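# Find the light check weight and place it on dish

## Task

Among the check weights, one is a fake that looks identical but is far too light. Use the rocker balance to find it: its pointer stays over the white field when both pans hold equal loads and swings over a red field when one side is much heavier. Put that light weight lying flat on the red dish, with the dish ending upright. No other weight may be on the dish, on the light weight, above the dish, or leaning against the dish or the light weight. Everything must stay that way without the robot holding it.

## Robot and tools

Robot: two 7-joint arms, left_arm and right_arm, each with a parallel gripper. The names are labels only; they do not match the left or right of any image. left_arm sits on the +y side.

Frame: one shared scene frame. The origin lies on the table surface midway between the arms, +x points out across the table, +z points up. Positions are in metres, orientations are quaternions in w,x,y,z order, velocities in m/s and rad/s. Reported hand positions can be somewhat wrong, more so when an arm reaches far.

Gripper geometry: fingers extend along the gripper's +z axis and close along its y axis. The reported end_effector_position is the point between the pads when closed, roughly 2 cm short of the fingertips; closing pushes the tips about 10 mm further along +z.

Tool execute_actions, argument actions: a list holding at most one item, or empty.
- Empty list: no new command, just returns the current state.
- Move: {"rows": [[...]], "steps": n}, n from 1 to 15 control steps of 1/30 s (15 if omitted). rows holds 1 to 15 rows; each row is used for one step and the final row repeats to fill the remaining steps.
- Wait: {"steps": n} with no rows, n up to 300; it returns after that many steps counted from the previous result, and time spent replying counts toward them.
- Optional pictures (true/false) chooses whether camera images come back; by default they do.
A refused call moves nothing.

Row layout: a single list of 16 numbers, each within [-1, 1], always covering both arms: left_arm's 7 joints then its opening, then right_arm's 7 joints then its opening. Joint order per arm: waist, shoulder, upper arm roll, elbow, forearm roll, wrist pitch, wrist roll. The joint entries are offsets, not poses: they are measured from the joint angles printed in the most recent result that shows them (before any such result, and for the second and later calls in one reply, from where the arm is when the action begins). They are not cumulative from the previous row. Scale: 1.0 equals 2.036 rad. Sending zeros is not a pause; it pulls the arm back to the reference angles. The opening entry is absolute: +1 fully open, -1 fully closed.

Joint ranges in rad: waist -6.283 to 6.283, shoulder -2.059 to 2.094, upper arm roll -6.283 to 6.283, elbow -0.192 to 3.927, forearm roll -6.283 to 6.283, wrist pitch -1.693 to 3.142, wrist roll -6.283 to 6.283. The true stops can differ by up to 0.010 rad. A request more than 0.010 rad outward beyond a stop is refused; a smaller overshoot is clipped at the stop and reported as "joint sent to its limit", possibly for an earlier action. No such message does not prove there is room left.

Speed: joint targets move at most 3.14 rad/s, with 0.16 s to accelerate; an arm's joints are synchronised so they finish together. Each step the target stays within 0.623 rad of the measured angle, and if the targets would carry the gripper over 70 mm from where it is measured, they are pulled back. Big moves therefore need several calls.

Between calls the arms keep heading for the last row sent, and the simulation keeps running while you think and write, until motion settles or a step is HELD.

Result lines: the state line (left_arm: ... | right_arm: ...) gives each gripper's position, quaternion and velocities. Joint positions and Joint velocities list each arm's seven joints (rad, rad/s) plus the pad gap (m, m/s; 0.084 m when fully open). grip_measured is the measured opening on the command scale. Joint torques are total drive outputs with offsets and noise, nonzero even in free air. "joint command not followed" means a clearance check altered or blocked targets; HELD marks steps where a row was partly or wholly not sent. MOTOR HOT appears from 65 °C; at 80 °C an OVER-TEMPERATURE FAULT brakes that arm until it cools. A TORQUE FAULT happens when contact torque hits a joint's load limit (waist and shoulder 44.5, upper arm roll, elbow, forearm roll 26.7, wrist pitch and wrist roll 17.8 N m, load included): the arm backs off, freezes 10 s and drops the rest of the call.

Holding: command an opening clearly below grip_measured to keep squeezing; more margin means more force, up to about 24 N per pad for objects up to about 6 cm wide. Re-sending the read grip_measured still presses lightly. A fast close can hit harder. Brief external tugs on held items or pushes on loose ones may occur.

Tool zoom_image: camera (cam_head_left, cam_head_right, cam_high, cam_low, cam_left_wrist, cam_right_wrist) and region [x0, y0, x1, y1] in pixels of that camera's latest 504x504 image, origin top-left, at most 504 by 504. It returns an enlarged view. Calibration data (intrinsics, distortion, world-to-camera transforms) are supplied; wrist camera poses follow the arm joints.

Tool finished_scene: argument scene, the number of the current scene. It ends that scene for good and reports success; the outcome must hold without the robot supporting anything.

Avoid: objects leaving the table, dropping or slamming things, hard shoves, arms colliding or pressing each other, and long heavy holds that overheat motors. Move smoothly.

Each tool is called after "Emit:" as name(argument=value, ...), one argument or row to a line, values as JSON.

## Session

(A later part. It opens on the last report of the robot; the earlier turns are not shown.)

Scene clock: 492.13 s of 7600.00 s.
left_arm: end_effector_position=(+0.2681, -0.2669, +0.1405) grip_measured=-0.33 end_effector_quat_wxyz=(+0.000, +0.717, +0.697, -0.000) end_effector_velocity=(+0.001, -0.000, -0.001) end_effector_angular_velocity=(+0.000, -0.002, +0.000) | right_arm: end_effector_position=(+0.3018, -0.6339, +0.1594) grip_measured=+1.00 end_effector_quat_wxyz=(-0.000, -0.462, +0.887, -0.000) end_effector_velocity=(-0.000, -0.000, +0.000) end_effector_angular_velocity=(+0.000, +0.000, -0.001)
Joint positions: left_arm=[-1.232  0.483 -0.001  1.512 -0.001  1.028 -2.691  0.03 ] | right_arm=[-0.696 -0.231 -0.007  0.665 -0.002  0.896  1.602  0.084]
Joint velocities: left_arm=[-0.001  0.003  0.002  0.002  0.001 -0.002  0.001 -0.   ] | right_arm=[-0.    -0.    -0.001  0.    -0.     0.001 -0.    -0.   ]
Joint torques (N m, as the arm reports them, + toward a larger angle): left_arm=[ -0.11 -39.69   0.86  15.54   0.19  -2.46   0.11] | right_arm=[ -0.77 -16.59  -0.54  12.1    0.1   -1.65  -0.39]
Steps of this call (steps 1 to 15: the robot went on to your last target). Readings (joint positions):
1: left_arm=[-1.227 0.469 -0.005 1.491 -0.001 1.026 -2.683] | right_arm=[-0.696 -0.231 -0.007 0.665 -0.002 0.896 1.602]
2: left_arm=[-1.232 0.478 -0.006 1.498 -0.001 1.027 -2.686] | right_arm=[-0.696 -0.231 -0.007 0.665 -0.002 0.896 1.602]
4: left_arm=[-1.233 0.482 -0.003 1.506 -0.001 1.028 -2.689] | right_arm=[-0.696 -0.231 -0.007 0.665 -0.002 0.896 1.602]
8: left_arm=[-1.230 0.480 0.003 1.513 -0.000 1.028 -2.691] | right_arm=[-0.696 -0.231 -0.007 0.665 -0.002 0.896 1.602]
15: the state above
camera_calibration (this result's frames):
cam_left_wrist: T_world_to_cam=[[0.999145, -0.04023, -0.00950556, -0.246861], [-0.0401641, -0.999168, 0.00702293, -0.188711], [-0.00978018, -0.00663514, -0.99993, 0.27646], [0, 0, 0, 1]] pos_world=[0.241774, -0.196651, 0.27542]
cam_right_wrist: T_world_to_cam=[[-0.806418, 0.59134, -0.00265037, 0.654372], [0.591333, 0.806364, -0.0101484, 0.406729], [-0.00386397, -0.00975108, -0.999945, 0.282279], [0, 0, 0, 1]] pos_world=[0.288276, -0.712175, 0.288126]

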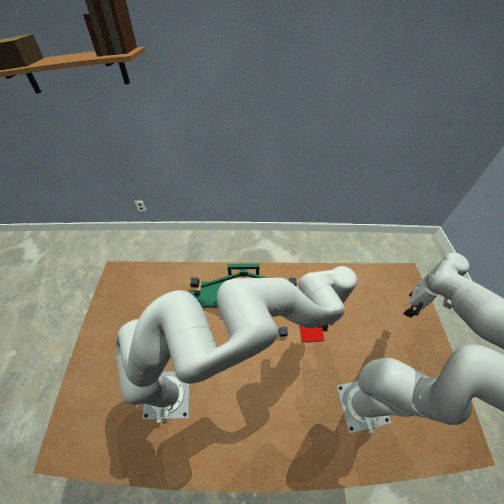

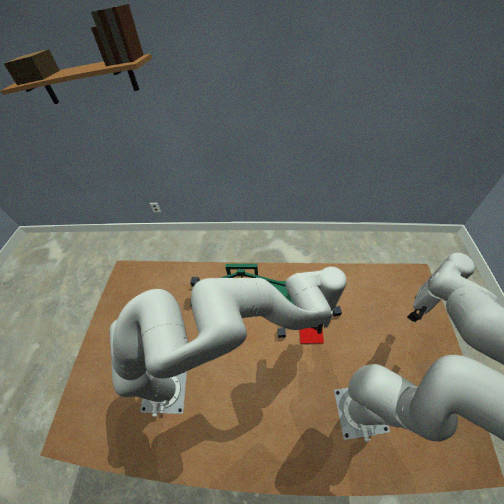

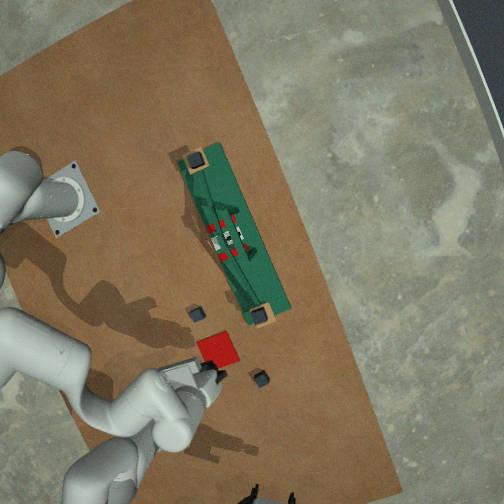

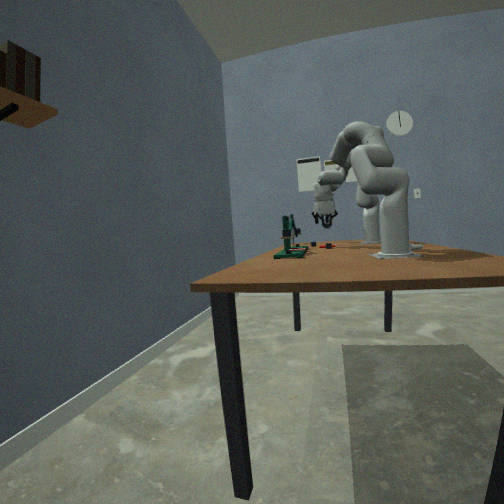

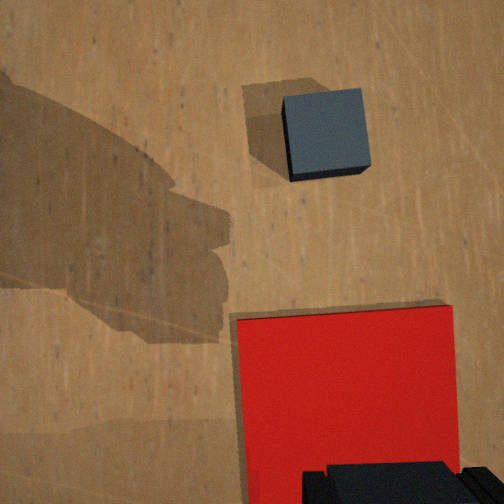

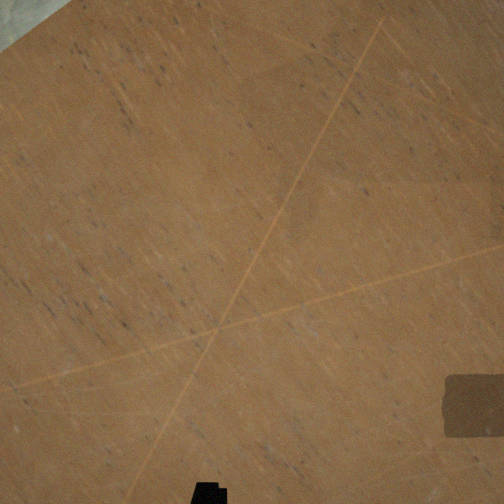

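Emit:
execute_actions(
  actions=[
    {"rows":[[0.0043,0.0764,0,-0.0303,0,-0.106,0.0044,-0.7,0,0,0,0,0,0,0,1]],"steps":15},
  ],
  pictures=false,
)

Emit:
execute_actions(
  actions=[
    {"steps":10},
  ],
)

Emit:
zoom_image(
  camera="cam_low",
  region=[290, 200, 360, 260],
)

Scene clock: 502.17 s of 7600.00 s.
left_arm: end_effector_position=(+0.2743, -0.2682, +0.0421) grip_measured=-0.33 end_effector_quat_wxyz=(+0.002, +0.717, +0.697, -0.001) end_effector_velocity=(+0.000, -0.000, +0.000) end_effector_angular_velocity=(-0.005, -0.002, -0.001) | right_arm: end_effector_position=(+0.3018, -0.6339, +0.1594) grip_measured=+1.00 end_effector_quat_wxyz=(-0.000, -0.462, +0.887, -0.000) end_effector_velocity=(-0.000, -0.000, -0.000) end_effector_angular_velocity=(+0.001, +0.000, -0.001)
Joint positions: left_arm=[-1.223  0.636 -0.001  1.452 -0.001  0.813 -2.682  0.03 ] | right_arm=[-0.696 -0.231 -0.007  0.665 -0.002  0.896  1.602  0.084]
Joint velocities: left_arm=[ 0.    -0.002 -0.    -0.005  0.    -0.009  0.001 -0.   ] | right_arm=[ 0.001  0.    -0.002 -0.     0.     0.    -0.     0.   ]
Joint torques (N m, as the arm reports them, + toward a larger angle): left_arm=[  0.26 -40.13   0.53  13.46   0.04  -2.38   0.17] | right_arm=[ -0.19 -16.39  -0.45  11.93  -0.03  -1.69  -0.42]
Steps of this call (steps 1 to 15: the robot went on to your last target; steps 16 to 90: nothing new was sent; then 6.53 s passed at rest; steps 91 to 105: all 15 steps of this action). Readings (joint positions):
91: left_arm=[-1.232 0.483 -0.000 1.512 -0.001 1.028 -2.691] | right_arm=[-0.696 -0.231 -0.007 0.665 -0.002 0.896 1.602]
92: left_arm=[-1.232 0.486 -0.001 1.511 -0.001 1.021 -2.691] | right_arm=[-0.696 -0.231 -0.007 0.665 -0.002 0.896 1.602]
94: left_arm=[-1.230 0.517 -0.001 1.505 -0.001 0.966 -2.688] | right_arm=[-0.696 -0.231 -0.007 0.665 -0.002 0.896 1.602]
98: left_arm=[-1.224 0.621 0.000 1.452 -0.001 0.847 -2.683] | right_arm=[-0.696 -0.231 -0.007 0.665 -0.002 0.896 1.602]
105: the state above

Scene clock: 502.50 s of 7600.00 s.
left_arm: end_effector_position=(+0.2739, -0.2669, +0.0402) grip_measured=-0.33 end_effector_quat_wxyz=(-0.000, +0.717, +0.697, -0.000) end_effector_velocity=(-0.000, -0.000, +0.000) end_effector_angular_velocity=(-0.001, -0.001, -0.001) | right_arm: end_effector_position=(+0.3018, -0.6339, +0.1594) grip_measured=+1.00 end_effector_quat_wxyz=(-0.000, -0.462, +0.887, -0.000) end_effector_velocity=(-0.000, -0.000, +0.000) end_effector_angular_velocity=(-0.001, +0.000, +0.000)
Joint positions: left_arm=[-1.223  0.638 -0.001  1.45  -0.001  0.812 -2.682  0.03 ] | right_arm=[-0.696 -0.231 -0.007  0.665 -0.002  0.896  1.602  0.084]
Joint velocities: left_arm=[-0.001  0.    -0.     0.001  0.001 -0.001 -0.001  0.   ] | right_arm=[-0.001  0.     0.001  0.    -0.001  0.     0.     0.   ]
Joint torques (N m, as the arm reports them, + toward a larger angle): left_arm=[ -0.02 -41.73   0.35  14.16   0.22  -2.41   0.18] | right_arm=[ -0.44 -16.64  -0.58  12.21  -0.04  -1.65  -0.39]
Steps of this call (steps 1 to 10: the robot went on to your last target). Readings (joint positions):
1: left_arm=[-1.223 0.636 -0.001 1.452 -0.001 0.812 -2.682] | right_arm=[-0.696 -0.231 -0.007 0.665 -0.002 0.896 1.602]
2: left_arm=[-1.223 0.637 -0.001 1.451 -0.001 0.812 -2.682] | right_arm=[-0.696 -0.231 -0.007 0.665 -0.002 0.896 1.602]
4: left_arm=[-1.223 0.637 -0.001 1.450 -0.001 0.813 -2.682] | right_arm=[-0.696 -0.231 -0.007 0.665 -0.002 0.896 1.602]
8: left_arm=[-1.223 0.638 -0.001 1.450 -0.001 0.812 -2.682] | right_arm=[-0.696 -0.231 -0.007 0.665 -0.002 0.896 1.602]
10: the state above
camera_calibration (this result's frames):
cam_left_wrist: T_world_to_cam=[[0.999138, -0.0402904, -0.00997583, -0.25352], [-0.0402312, -0.999172, 0.00606672, -0.187736], [-0.010212, -0.00566015, -0.999932, 0.176624], [0, 0, 0, 1]] pos_world=[0.247552, -0.196795, 0.175222]
cam_right_wrist: T_world_to_cam=[[-0.806418, 0.59134, -0.00265031, 0.654372], [0.591333, 0.806363, -0.0101483, 0.406729], [-0.003864, -0.00975102, -0.999945, 0.282279], [0, 0, 0, 1]] pos_world=[0.288276, -0.712175, 0.288125]

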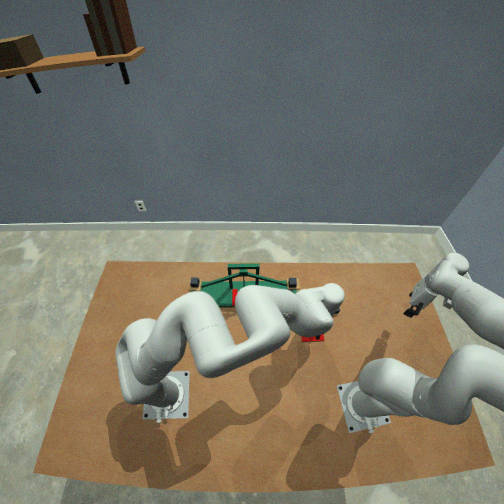

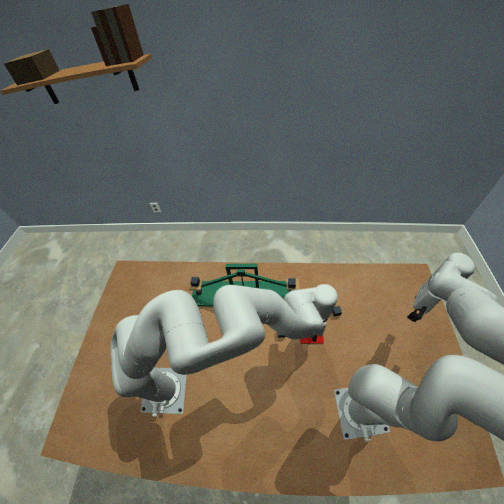

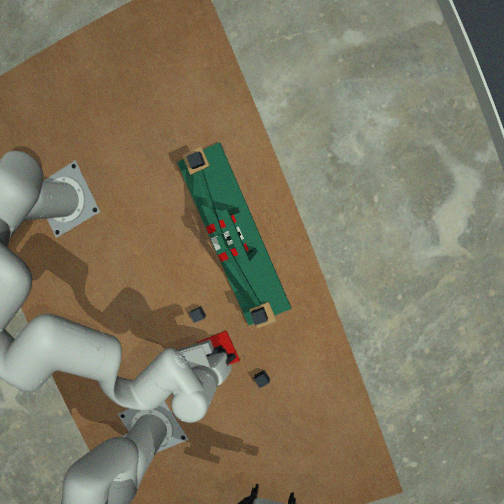

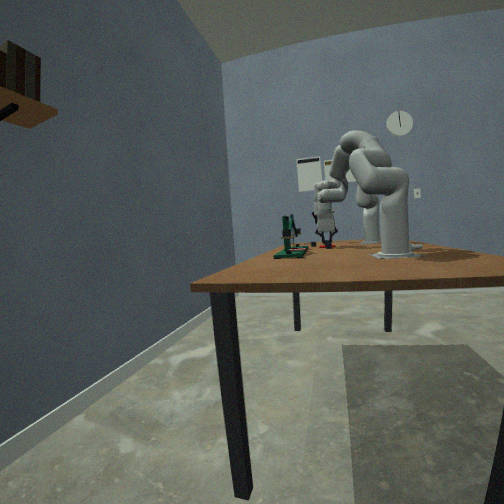

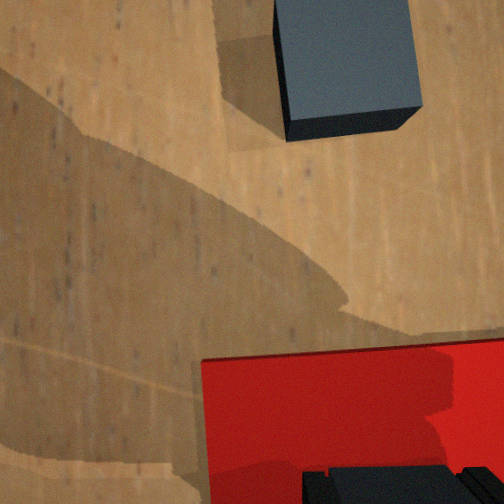

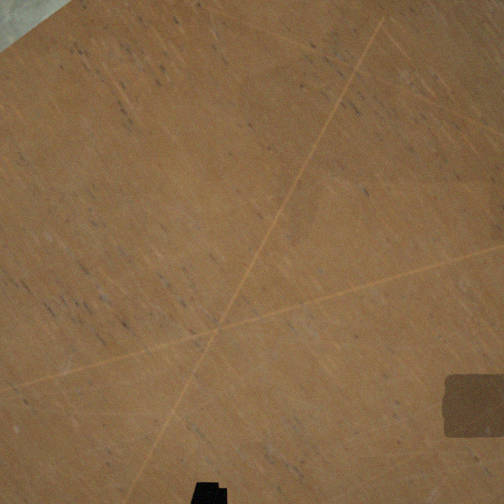

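Region (290, 200, 360, 260) of cam_low's 504x504 image, scaled by 7.200, with more detail than that image has; it fills the top 432 rows of this view, and the rest is white.

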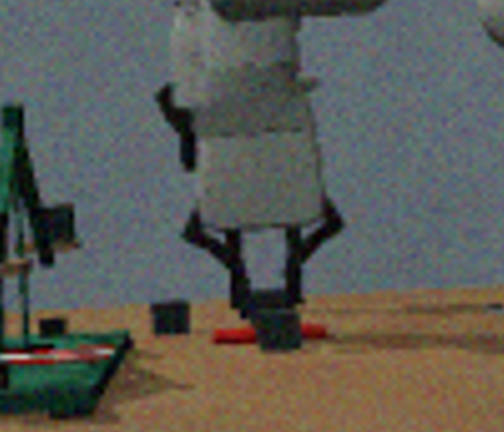

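Emit:
execute_actions(
  actions=[
    {"rows":[[0,0.0023,0,-0.001,0,-0.0032,0,-0.7,0,0,0,0,0,0,0,1]],"steps":12},
  ],
  pictures=false,
)

Scene clock: 510.20 s of 7600.00 s.
left_arm: end_effector_position=(+0.2738, -0.2668, +0.0373) grip_measured=-0.33 end_effector_quat_wxyz=(-0.000, +0.717, +0.697, -0.000) end_effector_velocity=(+0.000, -0.001, +0.001) end_effector_angular_velocity=(-0.001, -0.002, -0.000) | right_arm: end_effector_position=(+0.3018, -0.6339, +0.1594) grip_measured=+1.00 end_effector_quat_wxyz=(-0.000, -0.462, +0.887, -0.000) end_effector_velocity=(-0.000, +0.001, -0.000) end_effector_angular_velocity=(+0.001, +0.003, +0.003)
Joint positions: left_arm=[-1.223  0.642 -0.001  1.448 -0.001  0.806 -2.682  0.03 ] | right_arm=[-0.696 -0.231 -0.007  0.665 -0.002  0.896  1.602  0.084]
Joint velocities: left_arm=[ 0.    -0.001 -0.     0.001  0.001 -0.    -0.001 -0.   ] | right_arm=[ 0.001 -0.     0.002 -0.    -0.001  0.002  0.    -0.   ]
Joint torques (N m, as the arm reports them, + toward a larger angle): left_arm=[ -0.01 -41.82   0.41  14.2    0.1   -2.52   0.05] | right_arm=[ -0.85 -16.8   -0.39  12.01   0.03  -1.57  -0.42]
Steps of this call (steps 1 to 15: the robot went on to your last target; steps 16 to 90: nothing new was sent; then 4.30 s passed at rest; steps 91 to 102: all 12 steps of this action). Readings (joint positions):
91: left_arm=[-1.223 0.638 -0.001 1.450 -0.001 0.812 -2.682] | right_arm=[-0.696 -0.231 -0.007 0.665 -0.002 0.896 1.602]
92: left_arm=[-1.223 0.639 -0.001 1.450 -0.001 0.811 -2.682] | right_arm=[-0.696 -0.231 -0.007 0.665 -0.002 0.896 1.602]
94: left_arm=[-1.223 0.641 -0.001 1.449 -0.001 0.807 -2.682] | right_arm=[-0.696 -0.231 -0.007 0.665 -0.002 0.896 1.602]
98: left_arm=[-1.223 0.643 -0.001 1.448 -0.001 0.806 -2.682] | right_arm=[-0.696 -0.231 -0.007 0.665 -0.002 0.896 1.602]
102: the state above

No contact yet; another 3 mm.

Emit:
execute_actions(
  actions=[
    {"rows":[[0,0.0023,0,-0.001,0,-0.0032,0,-0.7,0,0,0,0,0,0,0,1]],"steps":12},
  ],
  pictures=false,
)

Scene clock: 514.37 s of 7600.00 s.
left_arm: end_effector_position=(+0.2739, -0.2671, +0.0354) grip_measured=-0.33 end_effector_quat_wxyz=(+0.001, +0.717, +0.697, -0.001) end_effector_velocity=(-0.001, +0.001, -0.001) end_effector_angular_velocity=(+0.003, +0.001, +0.001) | right_arm: end_effector_position=(+0.3018, -0.6339, +0.1594) grip_measured=+1.00 end_effector_quat_wxyz=(-0.000, -0.462, +0.887, -0.000) end_effector_velocity=(-0.000, -0.001, +0.000) end_effector_angular_velocity=(-0.001, -0.000, -0.001)
Joint positions: left_arm=[-1.223  0.646 -0.001  1.447 -0.001  0.799 -2.682  0.03 ] | right_arm=[-0.696 -0.231 -0.007  0.665 -0.002  0.896  1.602  0.084]
Joint velocities: left_arm=[-0.     0.001 -0.    -0.002  0.     0.    -0.001 -0.   ] | right_arm=[-0.001  0.    -0.     0.    -0.001 -0.001  0.    -0.   ]
Joint torques (N m, as the arm reports them, + toward a larger angle): left_arm=[ -0.05 -35.86   0.32  12.25  -0.14  -2.75   0.26] | right_arm=[ -0.54 -16.55  -0.39  11.99   0.16  -1.71  -0.36]
Steps of this call (steps 1 to 15: the robot went on to your last target; steps 16 to 90: nothing new was sent; then 0.77 s passed at rest; steps 91 to 102: all 12 steps of this action). Readings (joint positions):
91: left_arm=[-1.223 0.643 -0.001 1.448 -0.001 0.806 -2.682] | right_arm=[-0.696 -0.231 -0.007 0.665 -0.002 0.896 1.602]
92: left_arm=[-1.223 0.643 -0.001 1.448 -0.001 0.804 -2.682] | right_arm=[-0.696 -0.231 -0.007 0.665 -0.002 0.896 1.602]
94: left_arm=[-1.223 0.646 -0.001 1.447 -0.001 0.801 -2.682] | right_arm=[-0.696 -0.231 -0.007 0.665 -0.002 0.896 1.602]
98: left_arm=[-1.223 0.646 -0.001 1.447 -0.001 0.800 -2.682] | right_arm=[-0.696 -0.231 -0.007 0.665 -0.002 0.896 1.602]
102: the state above

Emit:
execute_actions(
  actions=[
    {"rows":[[0,-0.001,0,0.001,0,0,0,-0.6,0,0,0,0,0,0,0,1],[0,-0.001,0,0.001,0,0,0,-0.5,0,0,0,0,0,0,0,1],[0,-0.001,0,0.001,0,0,0,-0.4,0,0,0,0,0,0,0,1],[0,-0.001,0,0.001,0,0,0,-0.3,0,0,0,0,0,0,0,1],[0,-0.001,0,0.001,0,0,0,-0.2,0,0,0,0,0,0,0,1],[0,-0.001,0,0.001,0,0,0,-0.1,0,0,0,0,0,0,0,1],[0,-0.001,0,0.001,0,0,0,0.05,0,0,0,0,0,0,0,1],[0,-0.001,0,0.001,0,0,0,0.2,0,0,0,0,0,0,0,1],[0,-0.001,0,0.001,0,0,0,0.35,0,0,0,0,0,0,0,1],[0,-0.001,0,0.001,0,0,0,0.5,0,0,0,0,0,0,0,1]],"steps":13},
  ],
  pictures=false,
)

Emit:
execute_actions(
  actions=[
    {"rows":[[0,-0.08,0,0.032,0,0.11,0,0.5,0,0,0,0,0,0,0,1]],"steps":15},
  ],
)

Scene clock: 527.77 s of 7600.00 s.
left_arm: end_effector_position=(+0.2739, -0.2670, +0.0354) grip_measured=+0.49 end_effector_quat_wxyz=(+0.000, +0.717, +0.697, -0.001) end_effector_velocity=(+0.009, -0.019, +0.026) end_effector_angular_velocity=(-0.056, -0.027, -0.001) | right_arm: end_effector_position=(+0.3018, -0.6339, +0.1594) grip_measured=+1.00 end_effector_quat_wxyz=(-0.000, -0.462, +0.887, -0.000) end_effector_velocity=(+0.000, -0.001, +0.000) end_effector_angular_velocity=(-0.001, -0.003, -0.003)
Joint positions: left_arm=[-1.223  0.646 -0.001  1.447 -0.001  0.8   -2.682  0.065] | right_arm=[-0.696 -0.231 -0.007  0.665 -0.002  0.896  1.602  0.084]
Joint velocities: left_arm=[-0.    -0.022  0.     0.031  0.002 -0.009  0.     0.006] | right_arm=[-0.002 -0.    -0.001 -0.     0.001 -0.002  0.     0.   ]
Joint torques (N m, as the arm reports them, + toward a larger angle): left_arm=[ -0.11 -39.69   0.25  13.58   0.21  -2.2    0.08] | right_arm=[ -0.41 -16.7   -0.41  12.     0.1   -1.67  -0.52]
Steps of this call (steps 1 to 15: the robot went on to your last target; steps 16 to 90: nothing new was sent; then 9.97 s passed at rest; steps 91 to 103: all 13 steps of this action). Readings (joint positions):
91: left_arm=[-1.223 0.647 -0.001 1.446 -0.001 0.799 -2.682] | right_arm=[-0.696 -0.231 -0.007 0.665 -0.002 0.896 1.602]
92: left_arm=[-1.223 0.647 -0.001 1.447 -0.001 0.799 -2.682] | right_arm=[-0.696 -0.231 -0.007 0.665 -0.002 0.896 1.602]
94: left_arm=[-1.223 0.646 -0.001 1.446 -0.001 0.800 -2.682] | right_arm=[-0.696 -0.231 -0.007 0.665 -0.002 0.896 1.602]
98: left_arm=[-1.223 0.649 -0.001 1.441 -0.001 0.802 -2.682] | right_arm=[-0.696 -0.231 -0.007 0.665 -0.002 0.896 1.602]
103: the state above

Scene clock: 528.27 s of 7600.00 s.
left_arm: end_effector_position=(+0.2726, -0.2640, +0.1372) grip_measured=+0.49 end_effector_quat_wxyz=(-0.001, +0.717, +0.697, +0.000) end_effector_velocity=(-0.004, +0.013, -0.022) end_effector_angular_velocity=(+0.051, +0.023, +0.002) | right_arm: end_effector_position=(+0.3018, -0.6339, +0.1594) grip_measured=+1.00 end_effector_quat_wxyz=(-0.000, -0.462, +0.887, -0.000) end_effector_velocity=(+0.000, -0.000, +0.000) end_effector_angular_velocity=(-0.001, -0.002, -0.001)
Joint positions: left_arm=[-1.223  0.486 -0.     1.508 -0.001  1.024 -2.682  0.065] | right_arm=[-0.696 -0.231 -0.007  0.665 -0.002  0.896  1.602  0.084]
Joint velocities: left_arm=[ 0.002  0.024  0.001 -0.018 -0.     0.014  0.001  0.   ] | right_arm=[-0.001 -0.     0.     0.    -0.    -0.001  0.     0.   ]
Joint torques (N m, as the arm reports them, + toward a larger angle): left_arm=[ -0.21 -43.64   0.3   17.2    0.25  -2.75   0.04] | right_arm=[ -0.26 -16.44  -0.49  11.83   0.28  -1.67  -0.48]
Steps of this call (steps 1 to 15: all 15 steps of this action). Readings (joint positions):
1: left_arm=[-1.223 0.645 -0.001 1.448 -0.001 0.800 -2.682] | right_arm=[-0.696 -0.231 -0.007 0.665 -0.002 0.896 1.602]
2: left_arm=[-1.223 0.642 -0.001 1.449 -0.001 0.807 -2.682] | right_arm=[-0.696 -0.231 -0.007 0.665 -0.002 0.896 1.602]
4: left_arm=[-1.223 0.611 -0.000 1.456 -0.001 0.862 -2.682] | right_arm=[-0.696 -0.231 -0.007 0.665 -0.002 0.896 1.602]
8: left_arm=[-1.223 0.506 -0.001 1.508 -0.001 0.985 -2.682] | right_arm=[-0.696 -0.231 -0.007 0.665 -0.002 0.896 1.602]
15: the state above
camera_calibration (this result's frames):
cam_left_wrist: T_world_to_cam=[[0.999126, -0.0403407, -0.0109127, -0.251038], [-0.0402971, -0.999179, 0.00418526, -0.185217], [-0.0110725, -0.00374185, -0.999932, 0.274341], [0, 0, 0, 1]] pos_world=[0.246393, -0.194166, 0.272358]
cam_right_wrist: T_world_to_cam=[[-0.806418, 0.59134, -0.00265049, 0.654372], [0.591333, 0.806364, -0.0101483, 0.406729], [-0.00386384, -0.00975111, -0.999945, 0.282279], [0, 0, 0, 1]] pos_world=[0.288276, -0.712175, 0.288126]

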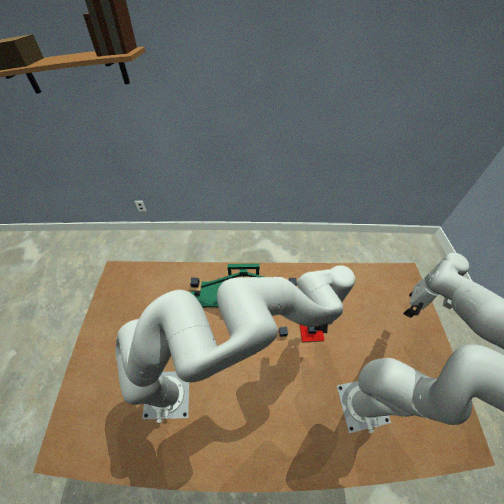

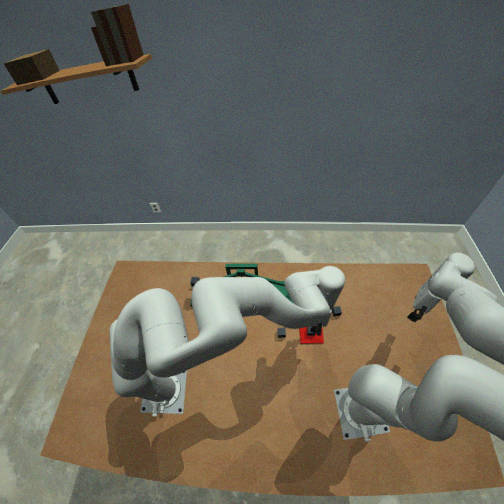

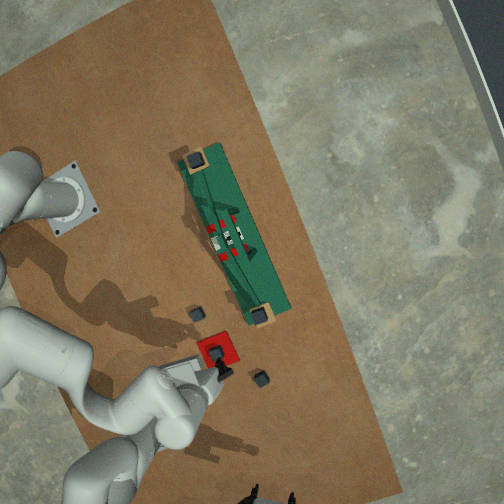

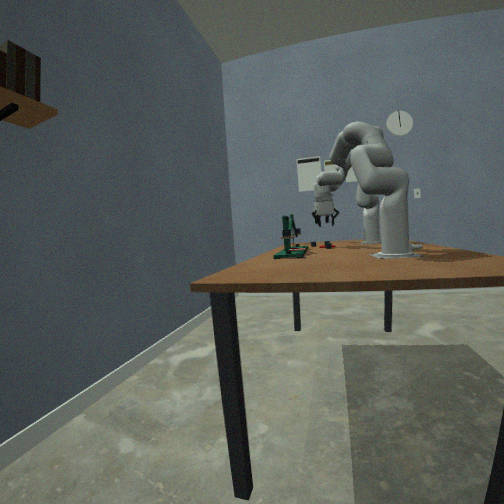

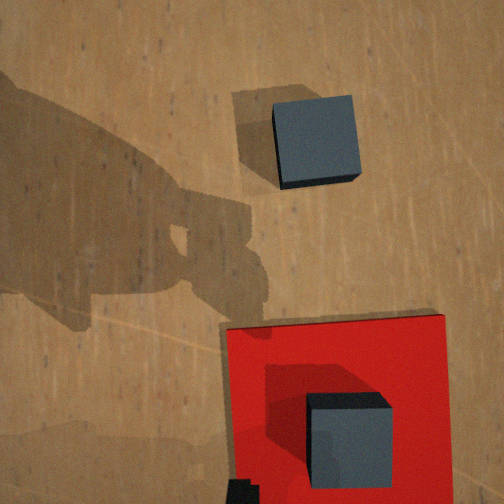

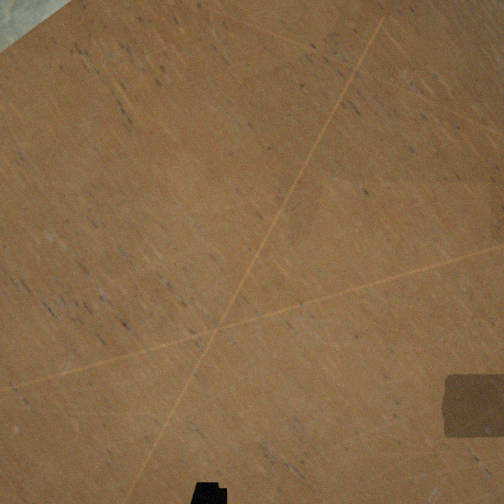

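Emit:
execute_actions(
  actions=[
    {"rows":[[0,-0.0015,0,0.002,0,0.002,0,0.5,0,0,0,0,0,0,0,1]],"steps":15},
  ],
  pictures=false,
)

Emit:
execute_actions(
  actions=[
    {"steps":8},
  ],
  pictures=false,
)

Scene clock: 535.83 s of 7600.00 s.
left_arm: end_effector_position=(+0.2729, -0.2648, +0.1403) grip_measured=+0.49 end_effector_quat_wxyz=(+0.000, +0.717, +0.697, -0.000) end_effector_velocity=(+0.001, +0.001, -0.001) end_effector_angular_velocity=(+0.003, +0.000, +0.002) | right_arm: end_effector_position=(+0.3018, -0.6339, +0.1594) grip_measured=+1.00 end_effector_quat_wxyz=(-0.000, -0.462, +0.887, -0.000) end_effector_velocity=(-0.000, -0.000, -0.000) end_effector_angular_velocity=(-0.000, +0.000, -0.000)
Joint positions: left_arm=[-1.223  0.483 -0.     1.512 -0.001  1.028 -2.682  0.065] | right_arm=[-0.696 -0.231 -0.007  0.665 -0.002  0.896  1.602  0.084]
Joint velocities: left_arm=[ 0.001  0.     0.    -0.002  0.001  0.001 -0.001 -0.   ] | right_arm=[ 0.     0.    -0.001 -0.    -0.001 -0.    -0.     0.   ]
Joint torques (N m, as the arm reports them, + toward a larger angle): left_arm=[  0.08 -39.26   0.58  15.01   0.04  -2.5    0.01] | right_arm=[ -0.63 -16.61  -0.53  11.9    0.15  -1.76  -0.37]
Steps of this call (steps 1 to 15: the robot went on to your last target; steps 16 to 90: nothing new was sent; then 4.07 s passed at rest; steps 91 to 105: all 15 steps of this action). Readings (joint positions):
91: left_arm=[-1.223 0.483 -0.001 1.512 -0.001 1.024 -2.682] | right_arm=[-0.696 -0.231 -0.007 0.665 -0.002 0.896 1.602]
92: left_arm=[-1.223 0.483 -0.001 1.512 -0.001 1.025 -2.682] | right_arm=[-0.696 -0.231 -0.007 0.665 -0.002 0.896 1.602]
94: left_arm=[-1.223 0.483 -0.001 1.512 -0.001 1.027 -2.682] | right_arm=[-0.696 -0.231 -0.007 0.665 -0.002 0.896 1.602]
98: left_arm=[-1.223 0.483 -0.000 1.512 -0.001 1.028 -2.682] | right_arm=[-0.696 -0.231 -0.007 0.665 -0.002 0.896 1.602]
105: the state above

Scene clock: 536.10 s of 7600.00 s.
left_arm: end_effector_position=(+0.2729, -0.2648, +0.1403) grip_measured=+0.49 end_effector_quat_wxyz=(+0.000, +0.717, +0.697, -0.000) end_effector_velocity=(+0.000, -0.000, -0.000) end_effector_angular_velocity=(+0.000, +0.000, +0.001) | right_arm: end_effector_position=(+0.3018, -0.6339, +0.1594) grip_measured=+1.00 end_effector_quat_wxyz=(-0.000, -0.462, +0.887, -0.000) end_effector_velocity=(-0.000, -0.000, -0.000) end_effector_angular_velocity=(-0.000, +0.000, -0.000)
Joint positions: left_arm=[-1.223  0.483 -0.     1.512 -0.001  1.028 -2.682  0.065] | right_arm=[-0.696 -0.231 -0.007  0.665 -0.002  0.896  1.602  0.084]
Joint velocities: left_arm=[ 0.     0.001  0.     0.    -0.    -0.    -0.001 -0.   ] | right_arm=[ 0.     0.    -0.001 -0.    -0.001 -0.     0.     0.   ]
Joint torques (N m, as the arm reports them, + toward a larger angle): left_arm=[ -0.23 -39.27   0.6   15.1    0.14  -2.29   0.27] | right_arm=[ -0.32 -16.54  -0.52  11.88   0.01  -1.63  -0.37]
Steps of this call (steps 1 to 8: the robot went on to your last target). Readings (joint positions):
1: left_arm=[-1.223 0.483 -0.000 1.512 -0.001 1.028 -2.682] | right_arm=[-0.696 -0.231 -0.007 0.665 -0.002 0.896 1.602]
2: left_arm=[-1.223 0.483 -0.000 1.512 -0.001 1.028 -2.682] | right_arm=[-0.696 -0.231 -0.007 0.665 -0.002 0.896 1.602]
4: left_arm=[-1.223 0.483 -0.000 1.512 -0.001 1.028 -2.682] | right_arm=[-0.696 -0.231 -0.007 0.665 -0.002 0.896 1.602]
8: the state above

Emit:
finished_scene(
  scene=2,
)

The scene is finished: the task was done.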